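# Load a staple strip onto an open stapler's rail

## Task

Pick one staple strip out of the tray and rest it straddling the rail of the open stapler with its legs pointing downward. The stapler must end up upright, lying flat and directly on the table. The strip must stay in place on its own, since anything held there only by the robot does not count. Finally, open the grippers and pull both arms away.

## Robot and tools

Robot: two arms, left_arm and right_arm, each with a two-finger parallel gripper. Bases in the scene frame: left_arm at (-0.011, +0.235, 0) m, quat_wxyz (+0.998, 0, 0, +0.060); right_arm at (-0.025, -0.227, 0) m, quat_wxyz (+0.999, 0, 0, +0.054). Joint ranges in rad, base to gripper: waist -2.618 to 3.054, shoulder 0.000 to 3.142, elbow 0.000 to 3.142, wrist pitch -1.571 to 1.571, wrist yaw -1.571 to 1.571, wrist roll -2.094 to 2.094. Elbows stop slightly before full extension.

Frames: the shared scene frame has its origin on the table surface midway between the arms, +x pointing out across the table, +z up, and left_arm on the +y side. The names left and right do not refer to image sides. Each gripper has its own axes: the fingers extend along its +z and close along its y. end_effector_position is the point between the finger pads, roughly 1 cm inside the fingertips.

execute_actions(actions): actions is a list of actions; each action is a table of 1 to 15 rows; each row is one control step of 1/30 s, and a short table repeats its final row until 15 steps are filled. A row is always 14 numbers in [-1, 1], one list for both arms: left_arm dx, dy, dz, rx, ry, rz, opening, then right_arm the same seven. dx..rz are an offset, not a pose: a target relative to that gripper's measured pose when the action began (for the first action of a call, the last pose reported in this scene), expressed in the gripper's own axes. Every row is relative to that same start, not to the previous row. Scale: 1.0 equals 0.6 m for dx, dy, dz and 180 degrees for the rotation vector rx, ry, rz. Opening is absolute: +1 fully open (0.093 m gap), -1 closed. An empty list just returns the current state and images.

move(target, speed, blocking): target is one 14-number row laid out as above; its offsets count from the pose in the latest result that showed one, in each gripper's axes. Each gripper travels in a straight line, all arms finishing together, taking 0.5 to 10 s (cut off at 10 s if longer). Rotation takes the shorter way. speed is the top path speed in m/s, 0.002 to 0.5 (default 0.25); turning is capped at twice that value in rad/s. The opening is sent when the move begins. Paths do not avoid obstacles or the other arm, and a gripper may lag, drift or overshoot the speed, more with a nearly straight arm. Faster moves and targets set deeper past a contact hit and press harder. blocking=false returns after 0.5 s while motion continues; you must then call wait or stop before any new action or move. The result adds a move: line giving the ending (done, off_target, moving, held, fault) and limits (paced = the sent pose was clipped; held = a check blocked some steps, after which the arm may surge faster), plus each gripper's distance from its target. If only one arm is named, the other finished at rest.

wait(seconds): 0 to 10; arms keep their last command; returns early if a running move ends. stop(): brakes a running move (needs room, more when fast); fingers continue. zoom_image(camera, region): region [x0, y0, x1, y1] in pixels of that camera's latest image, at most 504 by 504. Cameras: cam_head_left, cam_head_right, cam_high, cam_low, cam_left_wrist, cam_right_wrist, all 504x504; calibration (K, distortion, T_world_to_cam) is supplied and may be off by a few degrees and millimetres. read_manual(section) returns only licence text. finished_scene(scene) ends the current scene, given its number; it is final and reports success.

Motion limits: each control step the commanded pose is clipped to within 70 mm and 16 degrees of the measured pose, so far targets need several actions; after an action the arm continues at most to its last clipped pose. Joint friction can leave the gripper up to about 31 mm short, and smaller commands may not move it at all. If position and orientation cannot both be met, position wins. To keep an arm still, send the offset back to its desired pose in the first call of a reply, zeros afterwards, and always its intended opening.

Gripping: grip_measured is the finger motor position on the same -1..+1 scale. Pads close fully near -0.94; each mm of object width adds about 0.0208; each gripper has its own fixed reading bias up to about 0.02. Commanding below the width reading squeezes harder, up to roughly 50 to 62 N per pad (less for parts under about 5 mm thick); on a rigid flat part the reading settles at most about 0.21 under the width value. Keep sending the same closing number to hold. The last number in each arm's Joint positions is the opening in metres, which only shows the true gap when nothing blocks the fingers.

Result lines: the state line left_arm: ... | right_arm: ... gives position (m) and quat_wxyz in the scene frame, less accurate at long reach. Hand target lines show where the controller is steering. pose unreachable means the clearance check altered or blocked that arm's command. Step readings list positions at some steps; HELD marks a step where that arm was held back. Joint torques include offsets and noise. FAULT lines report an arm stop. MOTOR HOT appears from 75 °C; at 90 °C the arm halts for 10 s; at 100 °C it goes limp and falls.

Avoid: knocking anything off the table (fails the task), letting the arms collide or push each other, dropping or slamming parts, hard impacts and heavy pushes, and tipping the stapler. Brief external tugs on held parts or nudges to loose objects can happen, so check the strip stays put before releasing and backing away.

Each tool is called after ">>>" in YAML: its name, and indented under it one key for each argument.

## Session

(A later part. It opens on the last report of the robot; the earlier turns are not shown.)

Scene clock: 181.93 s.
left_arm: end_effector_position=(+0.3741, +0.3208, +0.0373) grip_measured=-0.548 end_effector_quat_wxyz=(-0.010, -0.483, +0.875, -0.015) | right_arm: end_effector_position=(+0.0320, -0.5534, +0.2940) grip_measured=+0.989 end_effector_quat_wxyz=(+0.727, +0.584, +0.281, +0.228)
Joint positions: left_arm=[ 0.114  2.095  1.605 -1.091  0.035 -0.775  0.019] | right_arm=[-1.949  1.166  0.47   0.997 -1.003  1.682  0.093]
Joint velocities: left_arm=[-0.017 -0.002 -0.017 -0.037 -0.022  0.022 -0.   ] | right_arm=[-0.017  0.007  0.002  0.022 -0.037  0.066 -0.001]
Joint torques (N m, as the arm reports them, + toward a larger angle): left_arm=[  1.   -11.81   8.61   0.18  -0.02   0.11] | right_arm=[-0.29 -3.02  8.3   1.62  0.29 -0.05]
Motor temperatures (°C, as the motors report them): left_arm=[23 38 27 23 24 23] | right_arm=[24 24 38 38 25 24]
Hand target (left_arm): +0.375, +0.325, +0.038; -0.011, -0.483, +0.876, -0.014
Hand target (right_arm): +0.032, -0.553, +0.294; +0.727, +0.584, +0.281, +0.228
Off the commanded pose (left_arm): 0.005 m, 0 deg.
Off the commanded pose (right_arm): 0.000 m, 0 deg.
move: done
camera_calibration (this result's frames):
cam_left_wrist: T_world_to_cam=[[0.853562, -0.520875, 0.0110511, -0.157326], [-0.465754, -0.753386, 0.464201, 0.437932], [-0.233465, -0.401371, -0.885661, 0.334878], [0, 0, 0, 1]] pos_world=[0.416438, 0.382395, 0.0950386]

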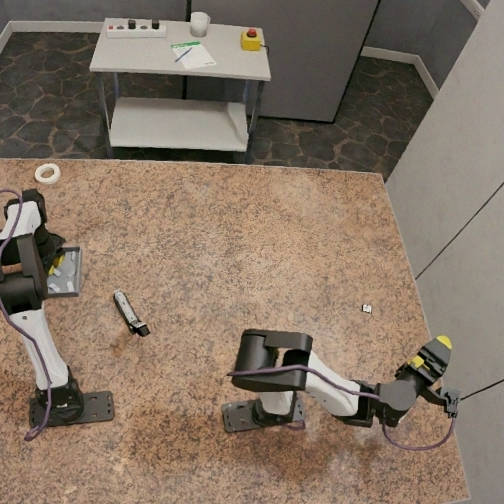

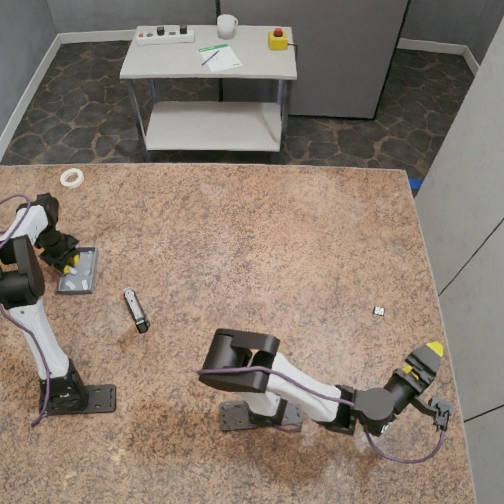

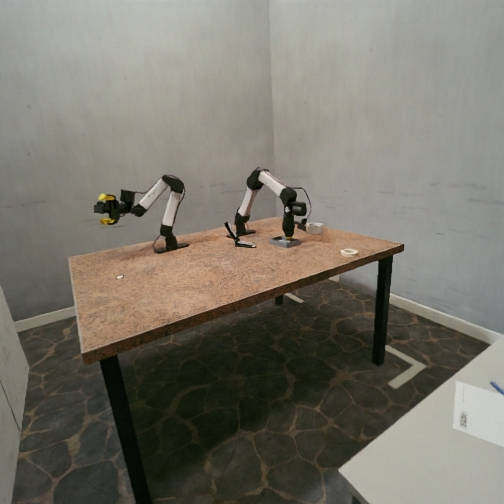

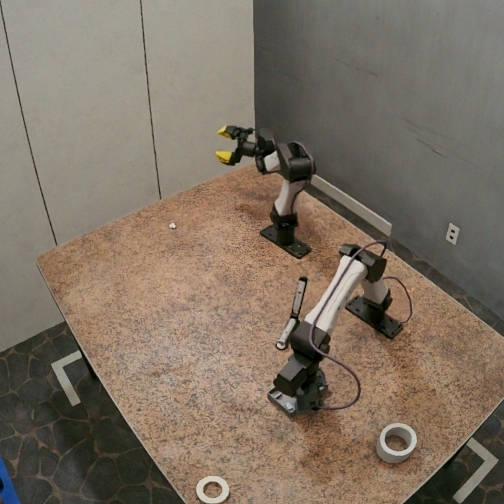

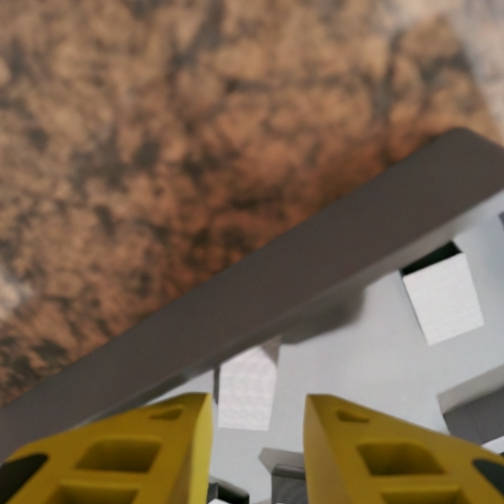

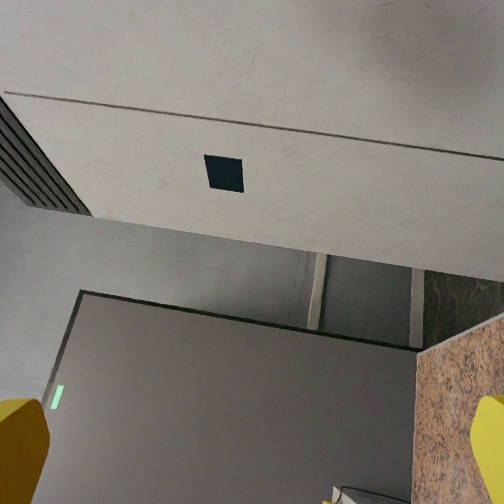

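>>> move:
  target: [0,0,0.03,0,0,0,-0.55,0,0,0,0,0,0,1]
  speed: 0.05

>>> move:
  target: [0,0,0,0,0,0,-0.8,0,0,0,0,0,0,1]

>>> move:
  target: [0,0,-0.06,0,0,0,-0.8,0,0,0,0,0,0,1]
  speed: 0.05

Scene clock: 193.23 s.
left_arm: end_effector_position=(+0.3752, +0.3210, +0.0345) grip_measured=-0.548 end_effector_quat_wxyz=(-0.006, -0.482, +0.876, -0.016) | right_arm: end_effector_position=(+0.0320, -0.5534, +0.2940) grip_measured=+0.989 end_effector_quat_wxyz=(+0.727, +0.584, +0.281, +0.228)
Joint positions: left_arm=[ 0.114  2.096  1.594 -1.072  0.035 -0.774  0.019] | right_arm=[-1.949  1.166  0.47   0.997 -1.003  1.682  0.093]
Joint velocities: left_arm=[-0.017 -0.007 -0.007  0.007  0.022  0.007 -0.   ] | right_arm=[ 0.012 -0.017  0.012 -0.066  0.022 -0.037  0.001]
Joint torques (N m, as the arm reports them, + toward a larger angle): left_arm=[ -0.06 -11.18   3.76   0.69  -0.03   0.03] | right_arm=[-0.32 -3.08  8.33  1.67  0.24 -0.02]
Motor temperatures (°C, as the motors report them): left_arm=[23 39 28 23 24 23] | right_arm=[24 24 38 38 25 24]
Hand target (left_arm): +0.374, +0.320, +0.020; -0.010, -0.483, +0.875, -0.015
Hand target (right_arm): +0.032, -0.553, +0.294; +0.727, +0.584, +0.281, +0.228
Off the commanded pose (left_arm): 0.015 m, 0 deg.
Off the commanded pose (right_arm): 0.000 m, 0 deg.
move: off_target (left_arm)
camera_calibration (this result's frames):
cam_left_wrist: T_world_to_cam=[[0.852669, -0.522199, 0.016238, -0.157505], [-0.470185, -0.753447, 0.459612, 0.441796], [-0.227774, -0.399532, -0.887972, 0.33006], [0, 0, 0, 1]] pos_world=[0.417204, 0.382491, 0.0925867]

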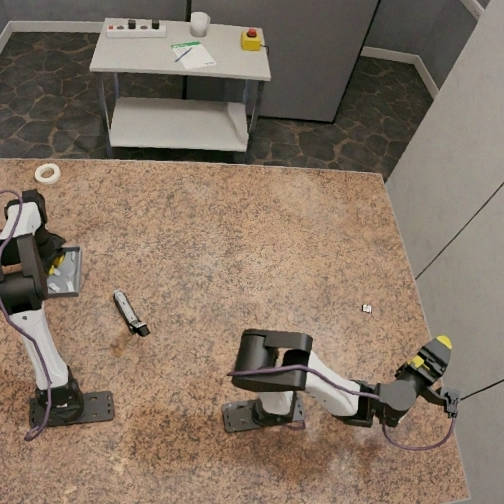

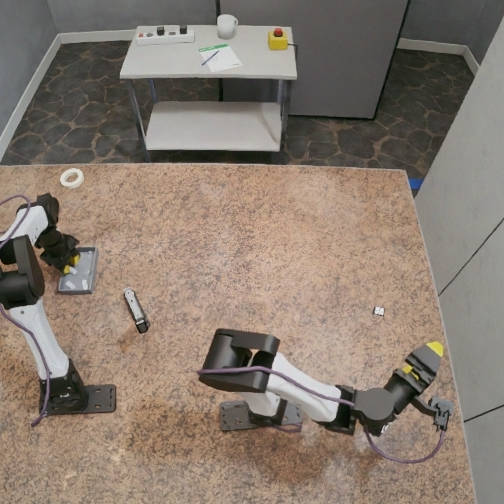

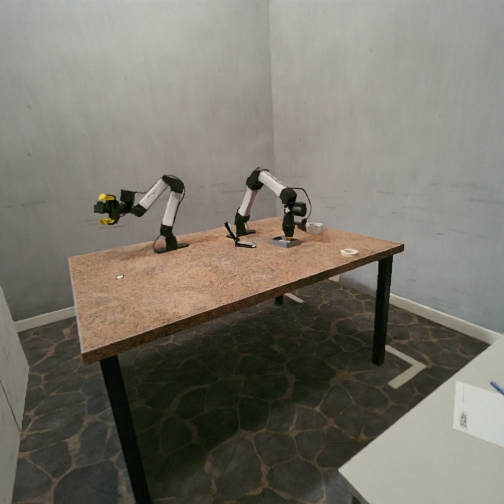

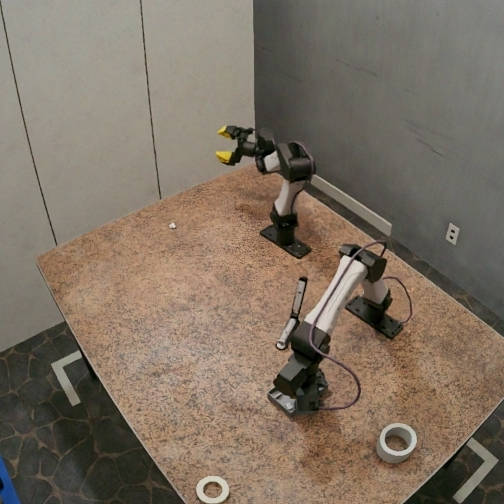

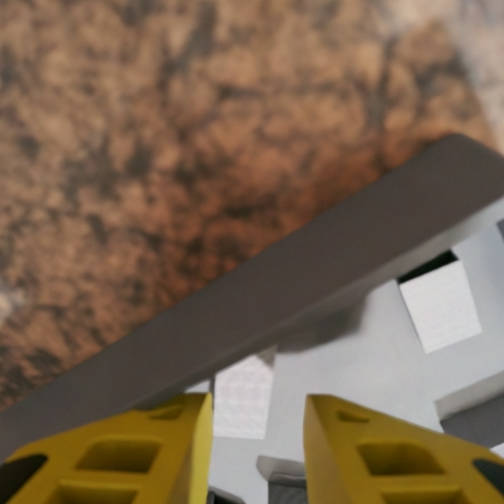

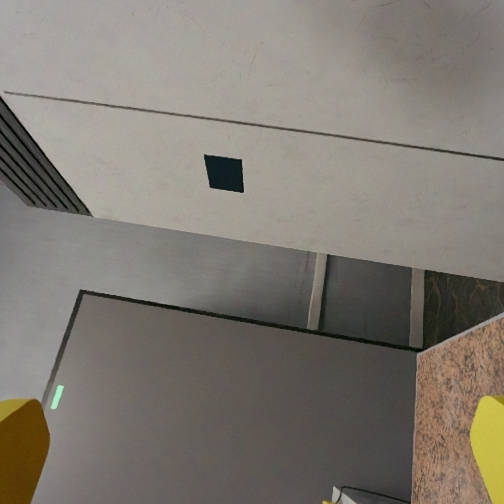

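Scene clock: 193.73 s.
left_arm: end_effector_position=(+0.3750, +0.3210, +0.0351) grip_measured=-0.798 end_effector_quat_wxyz=(-0.006, -0.482, +0.876, -0.016) | right_arm: end_effector_position=(+0.0320, -0.5534, +0.2940) grip_measured=+0.989 end_effector_quat_wxyz=(+0.727, +0.584, +0.281, +0.228)
Joint positions: left_arm=[ 0.114  2.094  1.594 -1.074  0.035 -0.774  0.007] | right_arm=[-1.949  1.166  0.47   0.997 -1.003  1.682  0.093]
Joint velocities: left_arm=[-0.002 -0.012 -0.017  0.081  0.051 -0.022  0.   ] | right_arm=[-0.027  0.007 -0.002  0.037 -0.007 -0.095  0.001]
Joint torques (N m, as the arm reports them, + toward a larger angle): left_arm=[  0.19 -12.73   6.96   0.29  -0.03   0.06] | right_arm=[-0.36 -3.13  8.3   1.6   0.27 -0.03]
Motor temperatures (°C, as the motors report them): left_arm=[23 39 28 23 24 23] | right_arm=[24 24 38 38 25 24]
Hand target (left_arm): +0.375, +0.321, +0.035; -0.006, -0.482, +0.876, -0.016
Hand target (right_arm): +0.032, -0.553, +0.294; +0.727, +0.584, +0.281, +0.228
Off the commanded pose (left_arm): 0.001 m, 0 deg.
Off the commanded pose (right_arm): 0.000 m, 0 deg.
move: done
camera_calibration (this result's frames):
cam_left_wrist: T_world_to_cam=[[0.852669, -0.522199, 0.016238, -0.157337], [-0.470185, -0.753447, 0.459612, 0.441375], [-0.227774, -0.399532, -0.887972, 0.330491], [0, 0, 0, 1]] pos_world=[0.416961, 0.382433, 0.0931603]

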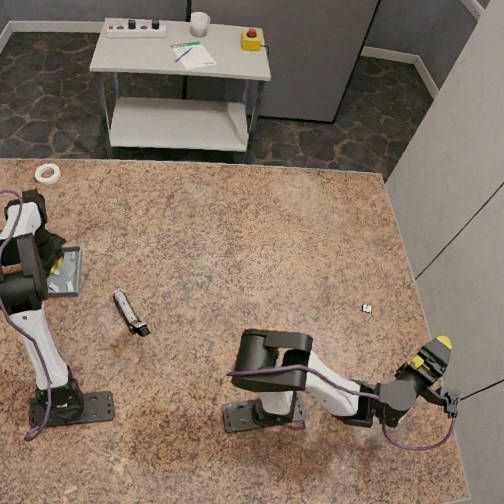

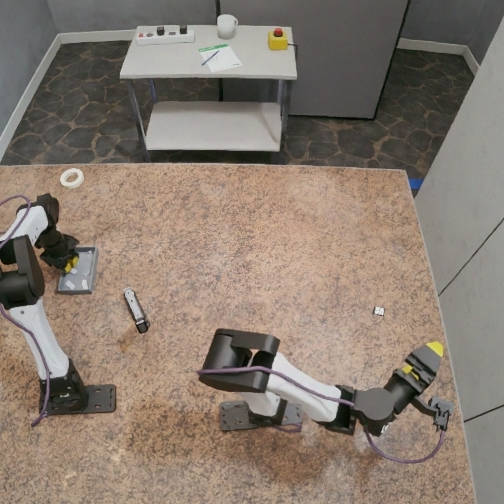

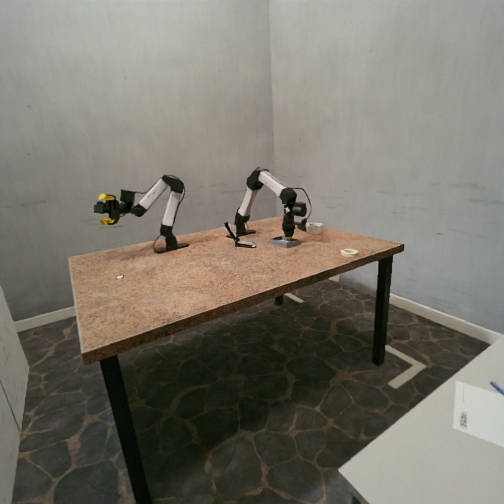

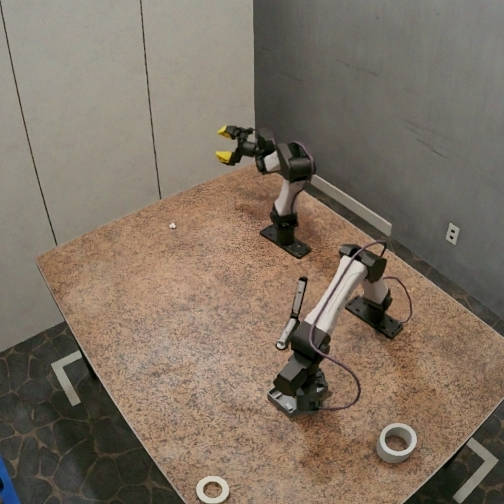

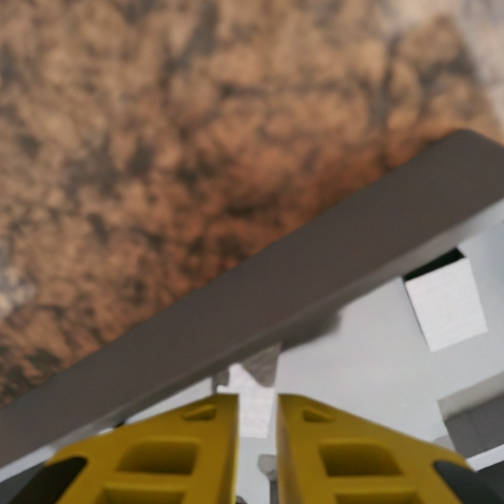

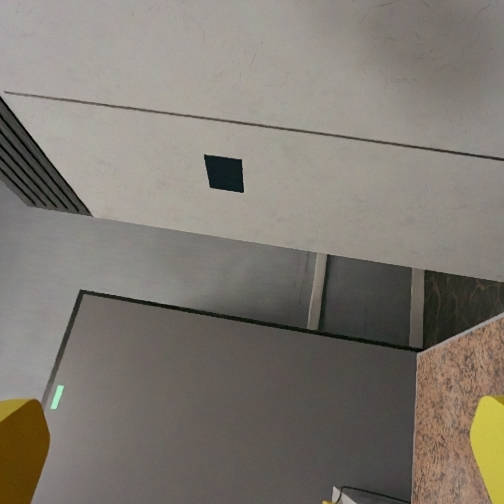

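Scene clock: 194.93 s.
left_arm: end_effector_position=(+0.3725, +0.3204, +0.0625) grip_measured=-0.798 end_effector_quat_wxyz=(-0.015, -0.482, +0.876, -0.014) | right_arm: end_effector_position=(+0.0320, -0.5534, +0.2940) grip_measured=+0.989 end_effector_quat_wxyz=(+0.727, +0.584, +0.281, +0.228)
Joint positions: left_arm=[ 0.114  2.079  1.682 -1.195  0.035 -0.774  0.007] | right_arm=[-1.949  1.166  0.47   0.997 -1.003  1.682  0.093]
Joint velocities: left_arm=[-0.017 -0.007  0.012 -0.007 -0.051 -0.037 -0.   ] | right_arm=[ 0.017 -0.012  0.002  0.007  0.066 -0.095  0.001]
Joint torques (N m, as the arm reports them, + toward a larger angle): left_arm=[  0.3  -13.94   8.66   0.19  -0.02   0.06] | right_arm=[-0.33 -3.19  8.47  1.64  0.26 -0.03]
Motor temperatures (°C, as the motors report them): left_arm=[23 39 28 23 24 23] | right_arm=[24 24 38 38 25 24]
Hand target (left_arm): +0.375, +0.322, +0.071; -0.006, -0.482, +0.876, -0.016
Hand target (right_arm): +0.032, -0.553, +0.294; +0.727, +0.584, +0.281, +0.228
Off the commanded pose (left_arm): 0.009 m, 1 deg.
Off the commanded pose (right_arm): 0.000 m, 0 deg.
move: done
camera_calibration (this result's frames):
cam_left_wrist: T_world_to_cam=[[0.852843, -0.522157, 0.00325563, -0.155225], [-0.461895, -0.751478, 0.471099, 0.422697], [-0.243541, -0.403277, -0.882074, 0.36076], [0, 0, 0, 1]] pos_world=[0.415484, 0.382082, 0.11959]

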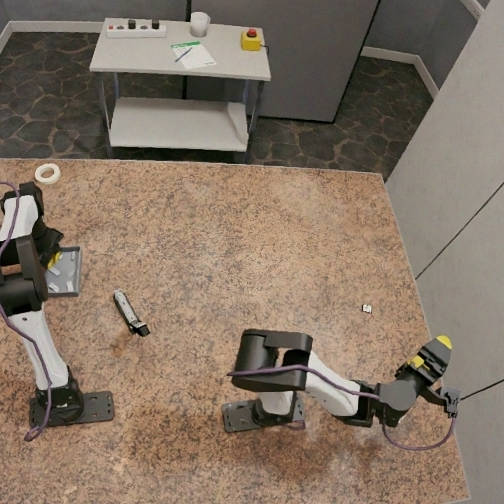

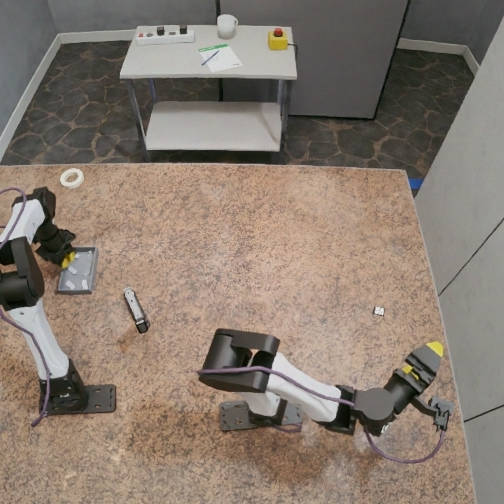

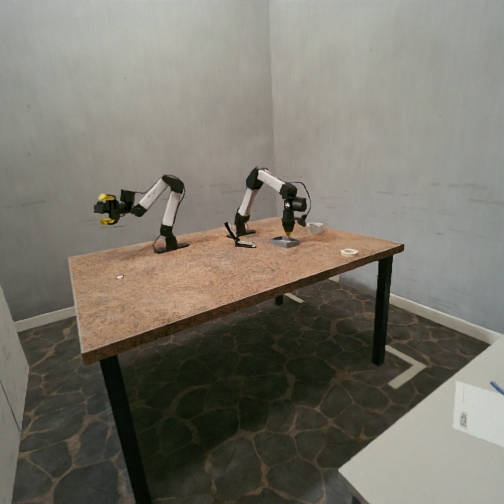

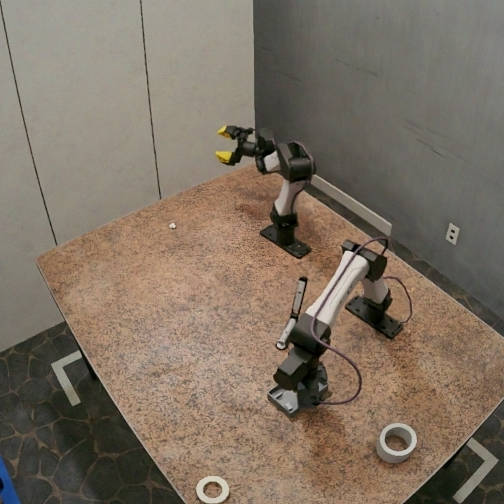

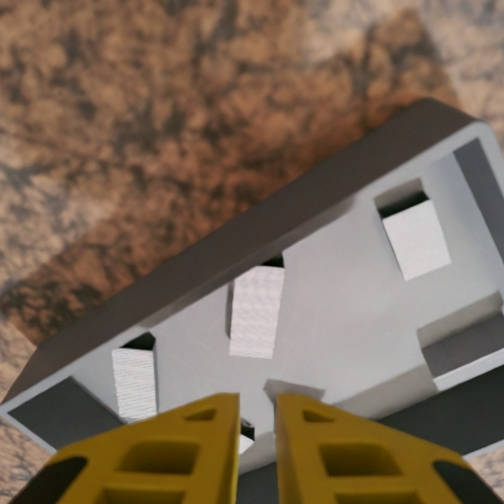

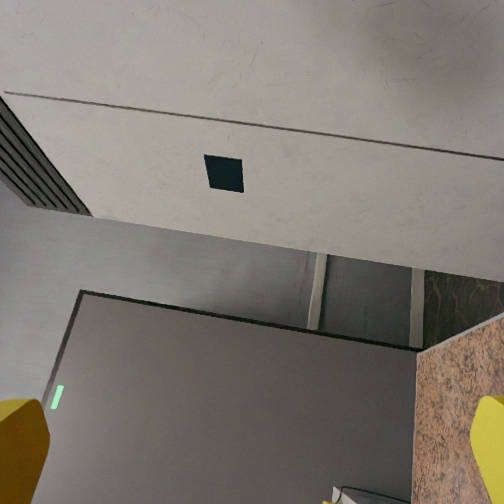

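>>> move:
  target: [0.01,0,0,0,-0.12,0.028,-0.5,0,0,0,0,0,0,1]
  speed: 0.15

Scene clock: 220.57 s.
left_arm: end_effector_position=(+0.3697, +0.3174, +0.0609) grip_measured=-0.502 end_effector_quat_wxyz=(+0.142, -0.438, +0.885, +0.073) | right_arm: end_effector_position=(+0.0320, -0.5534, +0.2940) grip_measured=+0.989 end_effector_quat_wxyz=(+0.727, +0.584, +0.281, +0.228)
Joint positions: left_arm=[-0.007  1.854  1.316 -0.811 -0.233 -0.781  0.021] | right_arm=[-1.949  1.166  0.47   0.997 -1.003  1.682  0.093]
Joint velocities: left_arm=[-0.002  0.007  0.007  0.007  0.007 -0.066 -0.001] | right_arm=[-0.007 -0.012 -0.017  0.007  0.007 -0.037 -0.001]
Joint torques (N m, as the arm reports them, + toward a larger angle): left_arm=[ -0.75 -12.4    6.14   0.83  -0.25  -0.01] | right_arm=[-0.36 -3.05  8.24  1.65  0.23 -0.02]
Motor temperatures (°C, as the motors report them): left_arm=[23 44 30 22 24 23] | right_arm=[24 24 39 39 25 24]
Hand target (left_arm): +0.370, +0.315, +0.063; +0.150, -0.437, +0.884, +0.074
Hand target (right_arm): +0.032, -0.553, +0.294; +0.727, +0.584, +0.281, +0.228
Off the commanded pose (left_arm): 0.003 m, 1 deg.
Off the commanded pose (right_arm): 0.000 m, 0 deg.
move: done
camera_calibration (this result's frames):
cam_left_wrist: T_world_to_cam=[[0.805137, -0.59305, -0.00674703, -0.113657], [-0.587282, -0.798792, 0.130506, 0.502047], [-0.0827859, -0.101113, -0.991425, 0.208774], [0, 0, 0, 1]] pos_world=[0.403637, 0.354736, 0.140696]

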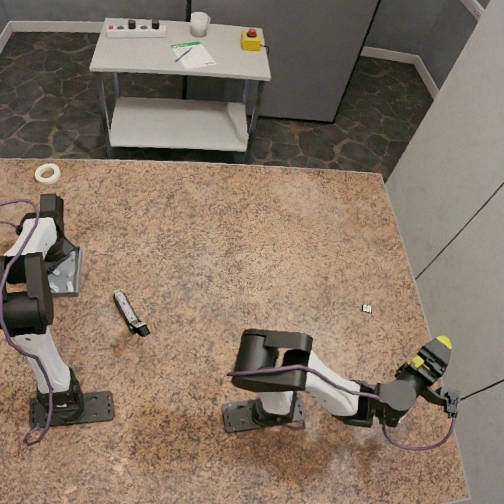

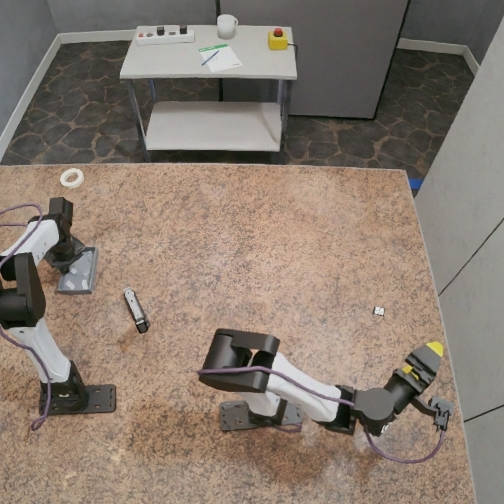

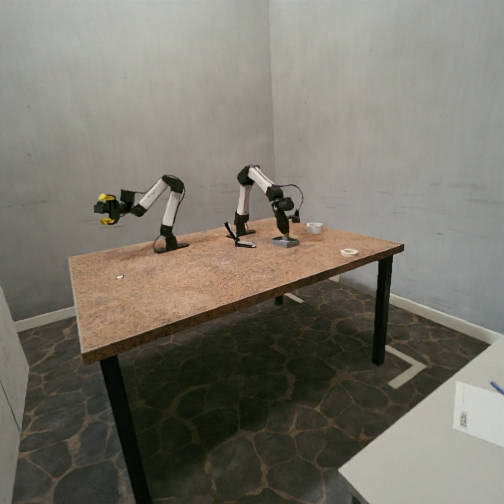

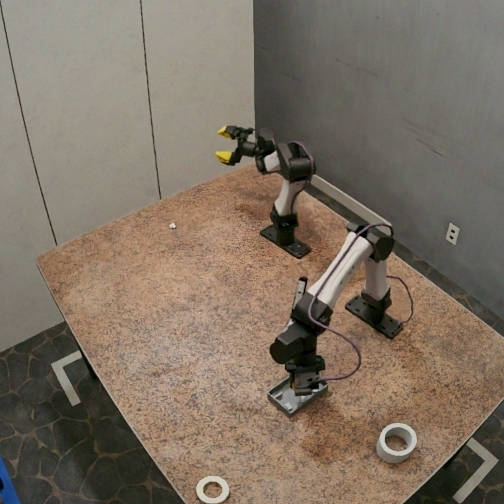

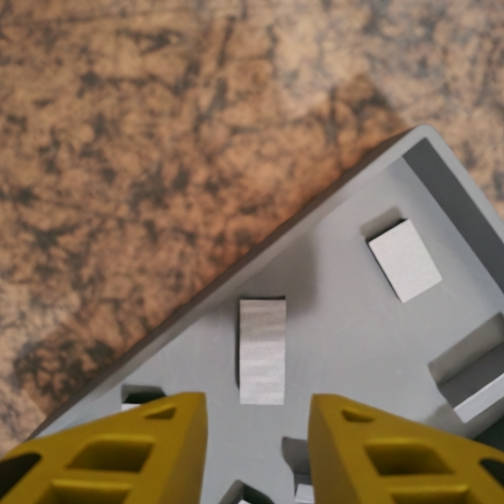

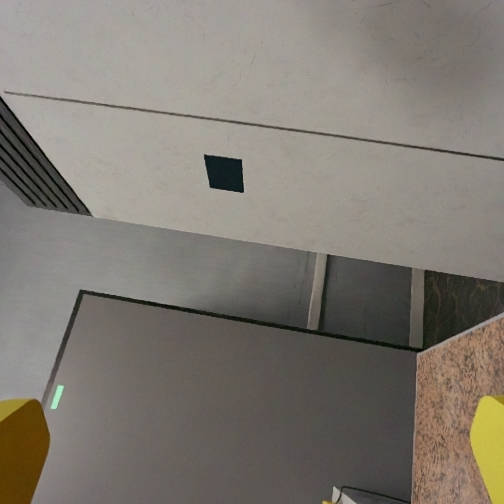

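>>> move:
  target: [0.029,0,0.083,0,0,0,-0.5,0,0,0,0,0,0,1]
  speed: 0.05

Scene clock: 234.57 s.
left_arm: end_effector_position=(+0.3734, +0.3189, +0.0225) grip_measured=-0.502 end_effector_quat_wxyz=(+0.154, -0.439, +0.882, +0.072) | right_arm: end_effector_position=(+0.0320, -0.5534, +0.2940) grip_measured=+0.989 end_effector_quat_wxyz=(+0.727, +0.584, +0.281, +0.228)
Joint positions: left_arm=[-0.007  1.904  1.212 -0.633 -0.239 -0.781  0.021] | right_arm=[-1.949  1.166  0.47   0.997 -1.003  1.682  0.093]
Joint velocities: left_arm=[-0.002 -0.037 -0.002  0.051  0.051  0.007 -0.   ] | right_arm=[ 0.007 -0.012 -0.002  0.007  0.022  0.095 -0.   ]
Joint torques (N m, as the arm reports them, + toward a larger angle): left_arm=[ 0.1  -8.59  4.9   0.95 -0.11  0.03] | right_arm=[-0.26 -3.04  8.41  1.63  0.24 -0.04]
Motor temperatures (°C, as the motors report them): left_arm=[23 44 30 23 24 23] | right_arm=[24 24 39 39 25 24]
Hand target (left_arm): +0.368, +0.317, +0.008; +0.141, -0.438, +0.885, +0.073
Hand target (right_arm): +0.032, -0.553, +0.294; +0.727, +0.584, +0.281, +0.228
Off the commanded pose (left_arm): 0.015 m, 1 deg.
Off the commanded pose (right_arm): 0.000 m, 0 deg.
move: off_target (left_arm)
camera_calibration (this result's frames):
cam_left_wrist: T_world_to_cam=[[0.806023, -0.591841, 0.00717313, -0.117066], [-0.588948, -0.80076, 0.109193, 0.512166], [-0.0588812, -0.0922369, -0.993995, 0.159487], [0, 0, 0, 1]] pos_world=[0.405388, 0.355548, 0.103444]

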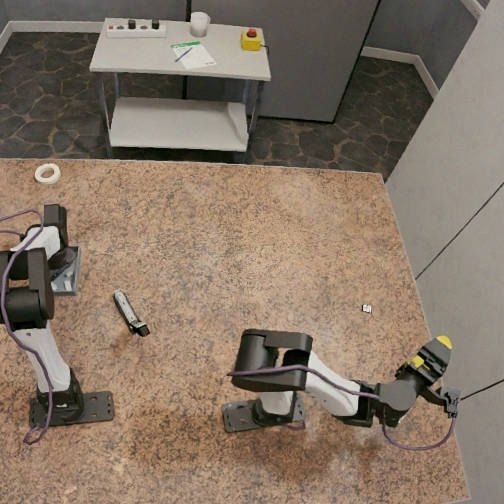

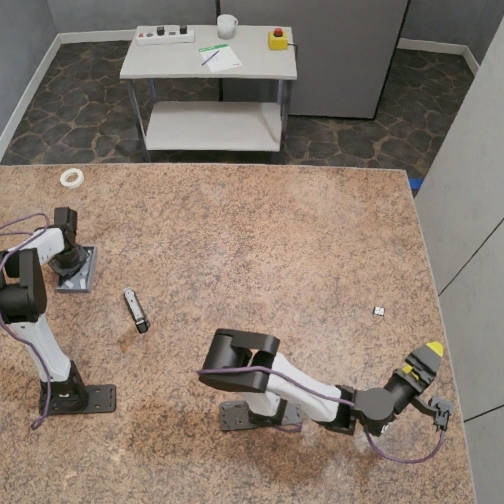

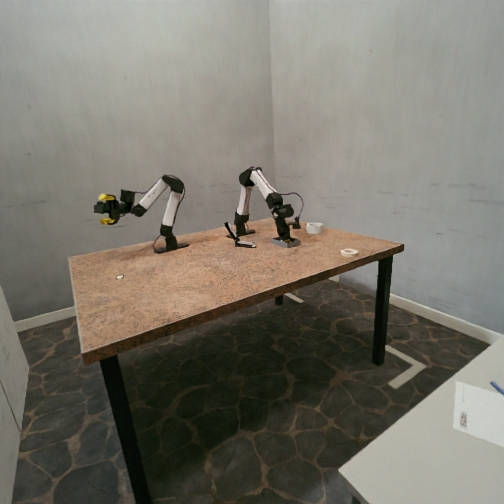

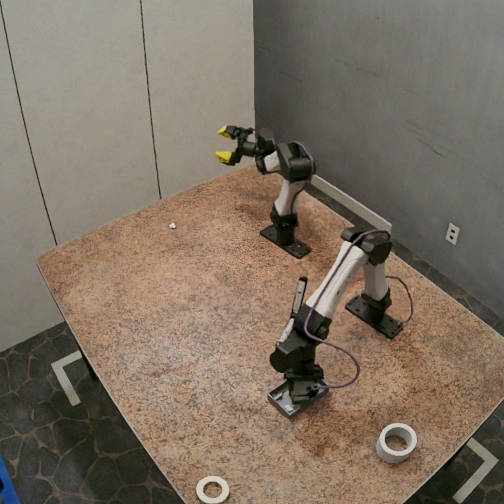

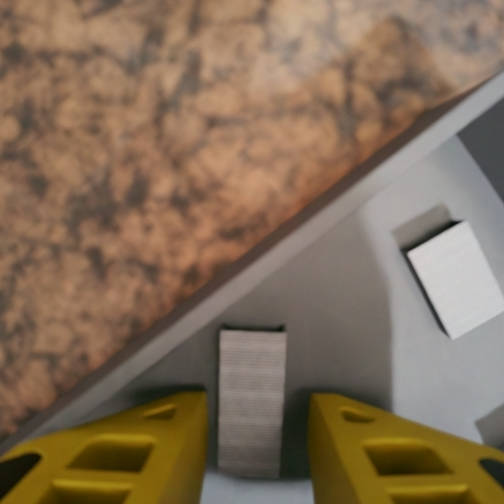

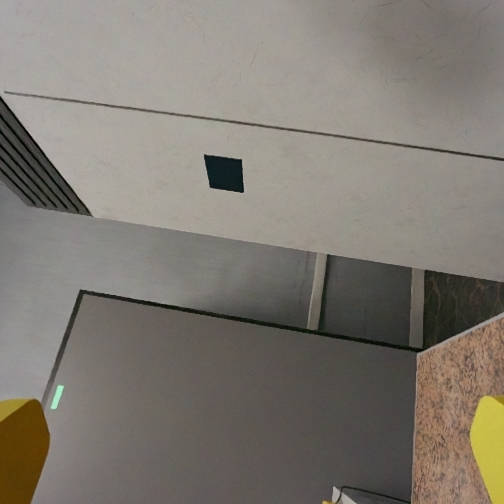

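Lower. Close and lift (straight up).

>>> move:
  target: [0,0,-0.01,0,0,0,-0.82,0,0,0,0,0,0,1]
  speed: 0.05

>>> move:
  target: [-0.045,0,-0.13,0,0,0,-0.82,0,0,0,0,0,0,1]
  speed: 0.1

Scene clock: 243.07 s.
left_arm: end_effector_position=(+0.3737, +0.3190, +0.0230) grip_measured=-0.806 end_effector_quat_wxyz=(+0.155, -0.439, +0.882, +0.072) | right_arm: end_effector_position=(+0.0320, -0.5534, +0.2940) grip_measured=+0.989 end_effector_quat_wxyz=(+0.727, +0.584, +0.281, +0.228)
Joint positions: left_arm=[-0.007  1.902  1.211 -0.632 -0.24  -0.781  0.007] | right_arm=[-1.949  1.166  0.47   0.997 -1.003  1.682  0.093]
Joint velocities: left_arm=[ 0.002 -0.002 -0.002 -0.022 -0.007 -0.007 -0.   ] | right_arm=[ 0.007  0.002  0.002 -0.051  0.037  0.066  0.002]
Joint torques (N m, as the arm reports them, + toward a larger angle): left_arm=[ -0.25 -12.23   7.75   0.6   -0.21   0.02] | right_arm=[-0.28 -3.01  8.46  1.62  0.25 -0.02]
Motor temperatures (°C, as the motors report them): left_arm=[23 43 30 23 24 23] | right_arm=[24 24 40 40 25 24]
Hand target (left_arm): +0.372, +0.317, +0.028; +0.154, -0.439, +0.882, +0.072
Hand target (right_arm): +0.032, -0.553, +0.294; +0.727, +0.584, +0.281, +0.228
Off the commanded pose (left_arm): 0.006 m, 0 deg.
Off the commanded pose (right_arm): 0.000 m, 0 deg.
move: done
camera_calibration (this result's frames):
cam_left_wrist: T_world_to_cam=[[0.80606, -0.591771, 0.00860371, -0.117294], [-0.589115, -0.800883, 0.107378, 0.512477], [-0.0566528, -0.091622, -0.994181, 0.159022], [0, 0, 0, 1]] pos_world=[0.405463, 0.355592, 0.104077]

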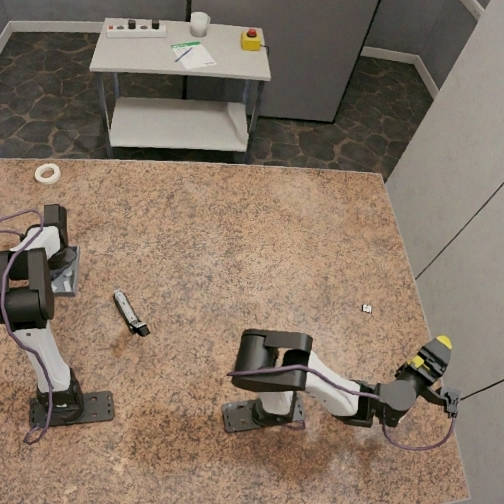

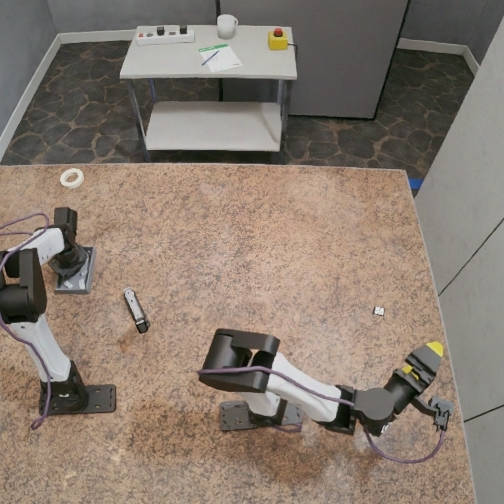

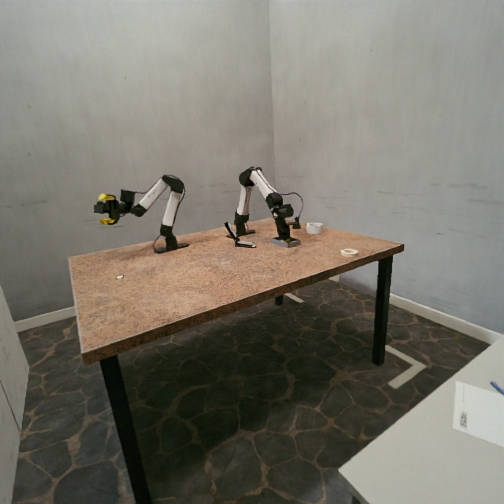

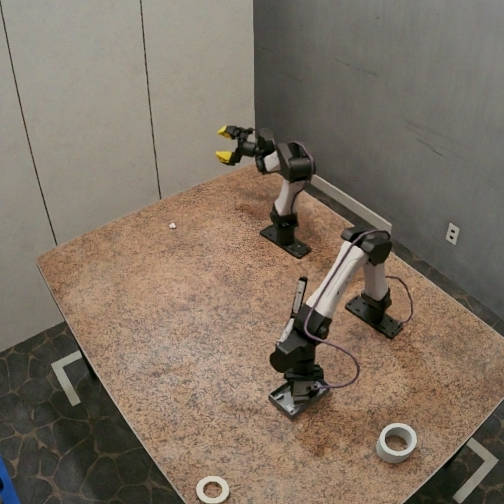

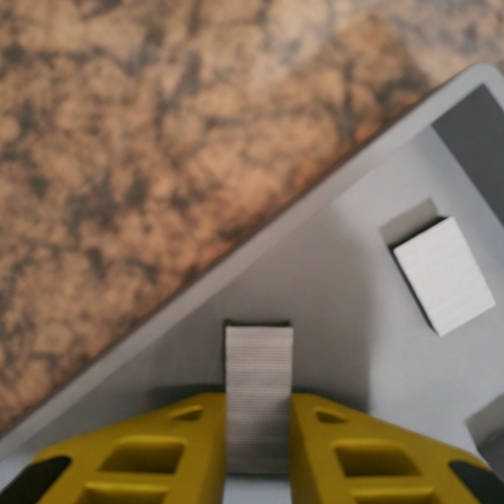

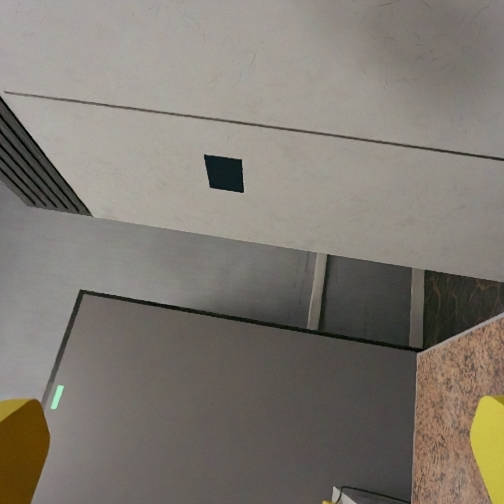

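Scene clock: 244.47 s.
left_arm: end_effector_position=(+0.3705, +0.3186, +0.0980) grip_measured=-0.806 end_effector_quat_wxyz=(+0.147, -0.439, +0.883, +0.075) | right_arm: end_effector_position=(+0.0320, -0.5534, +0.2940) grip_measured=+0.989 end_effector_quat_wxyz=(+0.727, +0.584, +0.281, +0.228)
Joint positions: left_arm=[-0.007  1.818  1.418 -0.939 -0.24  -0.781  0.007] | right_arm=[-1.949  1.166  0.47   0.997 -1.003  1.682  0.093]
Joint velocities: left_arm=[ 0.002 -0.017 -0.002  0.007  0.051 -0.022 -0.   ] | right_arm=[-0.002 -0.022 -0.007 -0.007  0.022 -0.066  0.   ]
Joint torques (N m, as the arm reports them, + toward a larger angle): left_arm=[ -0.01 -11.59   9.02   0.68  -0.18   0.02] | right_arm=[-0.41 -3.05  8.32  1.62  0.27 -0.04]
Motor temperatures (°C, as the motors report them): left_arm=[23 43 30 23 24 23] | right_arm=[24 24 40 40 25 24]
Hand target (left_arm): +0.373, +0.318, +0.106; +0.155, -0.439, +0.882, +0.072
Hand target (right_arm): +0.032, -0.553, +0.294; +0.727, +0.584, +0.281, +0.228
Off the commanded pose (left_arm): 0.008 m, 1 deg.
Off the commanded pose (right_arm): 0.000 m, 0 deg.
move: done
camera_calibration (this result's frames):
cam_left_wrist: T_world_to_cam=[[0.806101, -0.591766, -0.00372824, -0.114418], [-0.58723, -0.80067, 0.118695, 0.500412], [-0.0732248, -0.0934909, -0.992924, 0.239951], [0, 0, 0, 1]] pos_world=[0.40366, 0.355389, 0.17843]

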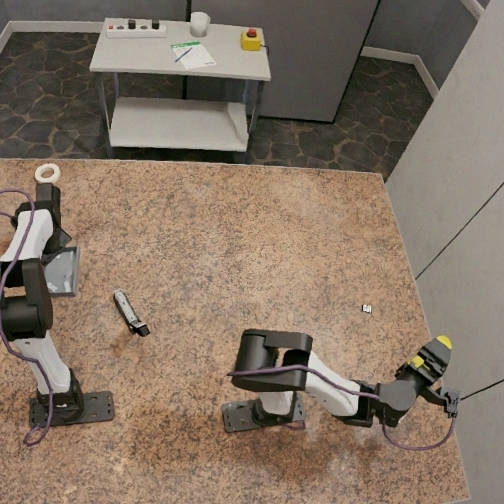

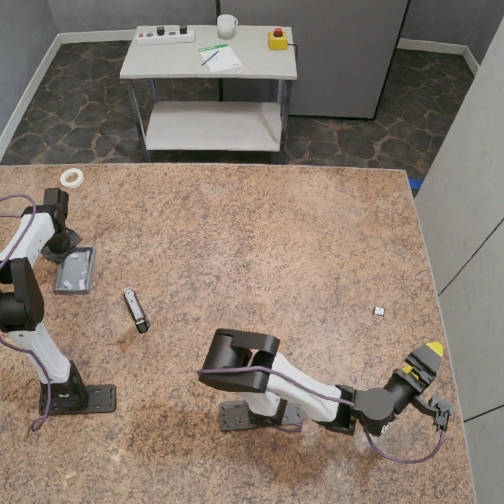

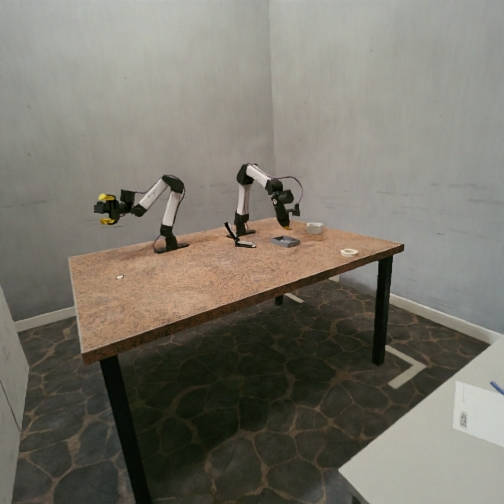

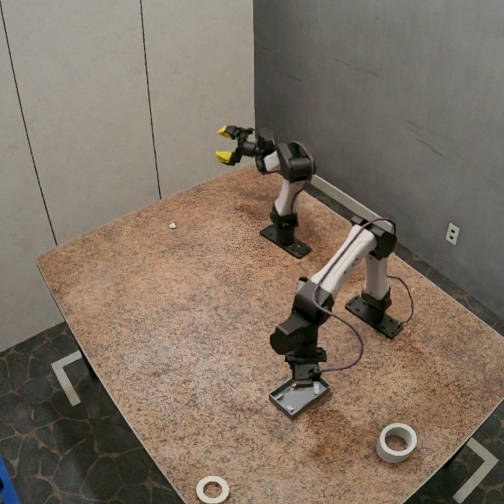

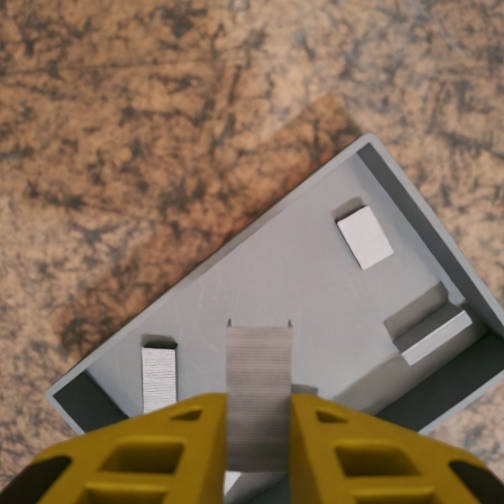

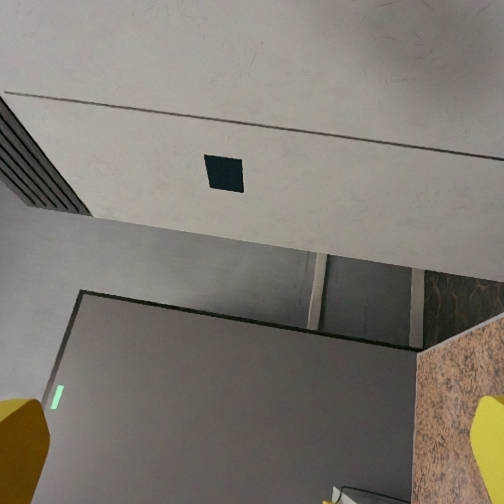

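>>> move:
  target: [0.325,-0.077,-0.115,0.044,0,0.136,-0.82,0,0,0,0,0,0,1]
  speed: 0.15

Scene clock: 270.37 s.
left_arm: end_effector_position=(+0.2856, +0.1224, +0.0998) grip_measured=-0.806 end_effector_quat_wxyz=(+0.153, -0.228, +0.961, +0.033) | right_arm: end_effector_position=(+0.0320, -0.5534, +0.2940) grip_measured=+0.989 end_effector_quat_wxyz=(+0.727, +0.584, +0.281, +0.228)
Joint positions: left_arm=[-0.617  1.578  1.159 -0.964 -0.254 -0.94   0.007] | right_arm=[-1.949  1.166  0.47   0.997 -1.003  1.682  0.093]
Joint velocities: left_arm=[-0.007 -0.012  0.007  0.007  0.007 -0.066 -0.001] | right_arm=[-0.022  0.007 -0.002 -0.022 -0.037 -0.11   0.   ]
Joint torques (N m, as the arm reports them, + toward a larger angle): left_arm=[-0.49 -9.24  6.28  0.61 -0.23 -0.03] | right_arm=[-0.28 -3.13  8.36  1.62  0.26 -0.04]
Motor temperatures (°C, as the motors report them): left_arm=[23 43 32 23 24 23] | right_arm=[24 24 40 40 25 24]
Hand target (left_arm): +0.281, +0.124, +0.100; +0.153, -0.231, +0.960, +0.038
Hand target (right_arm): +0.032, -0.553, +0.294; +0.727, +0.584, +0.281, +0.228
Off the commanded pose (left_arm): 0.005 m, 1 deg.
Off the commanded pose (right_arm): 0.000 m, 0 deg.
move: done
camera_calibration (this result's frames):
cam_left_wrist: T_world_to_cam=[[0.462599, -0.886559, 0.00388951, -0.0286346], [-0.87854, -0.457817, 0.136279, 0.332723], [-0.119039, -0.0664596, -0.990663, 0.226691], [0, 0, 0, 1]] pos_world=[0.332542, 0.142006, 0.179343]

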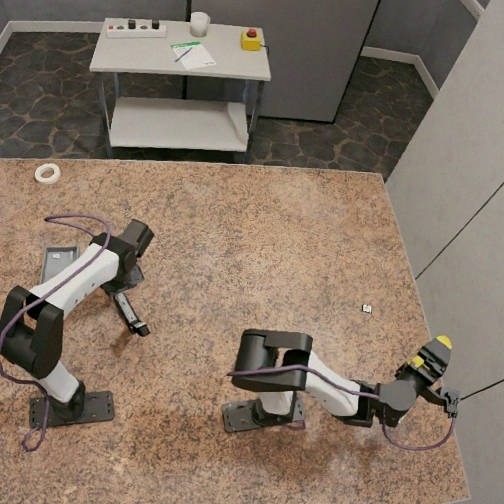

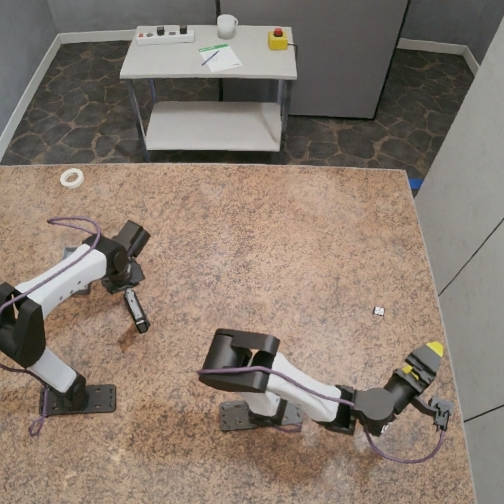

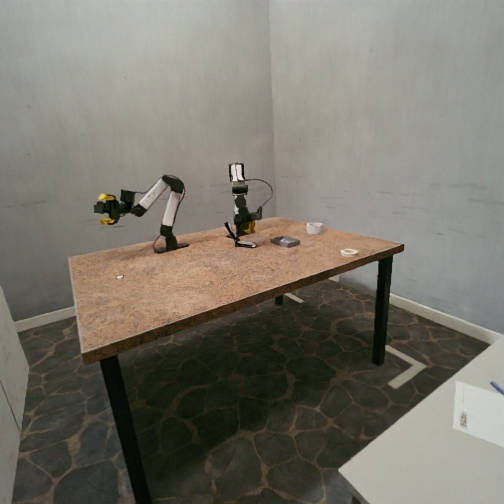

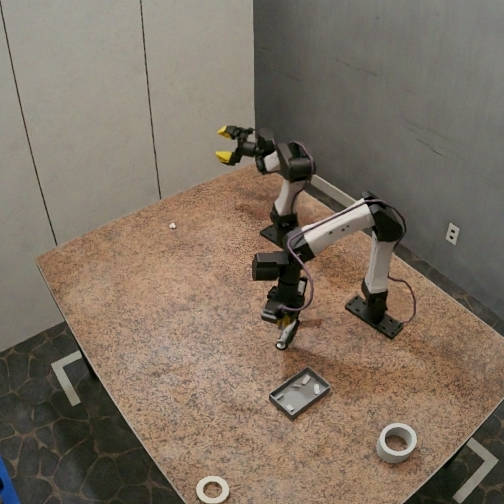

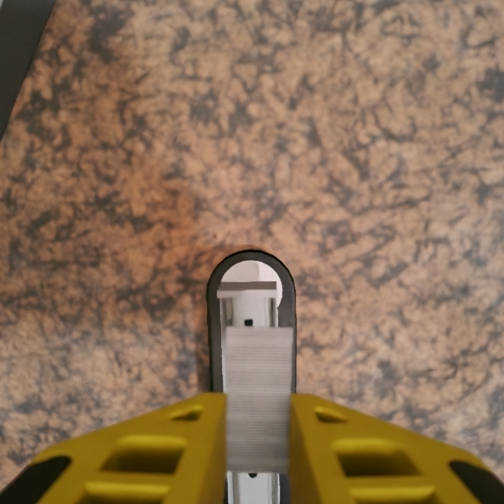

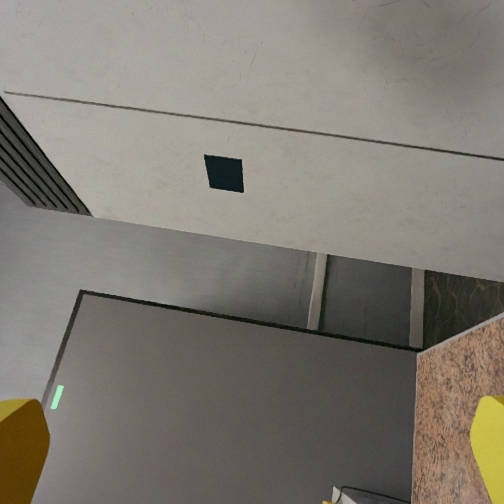

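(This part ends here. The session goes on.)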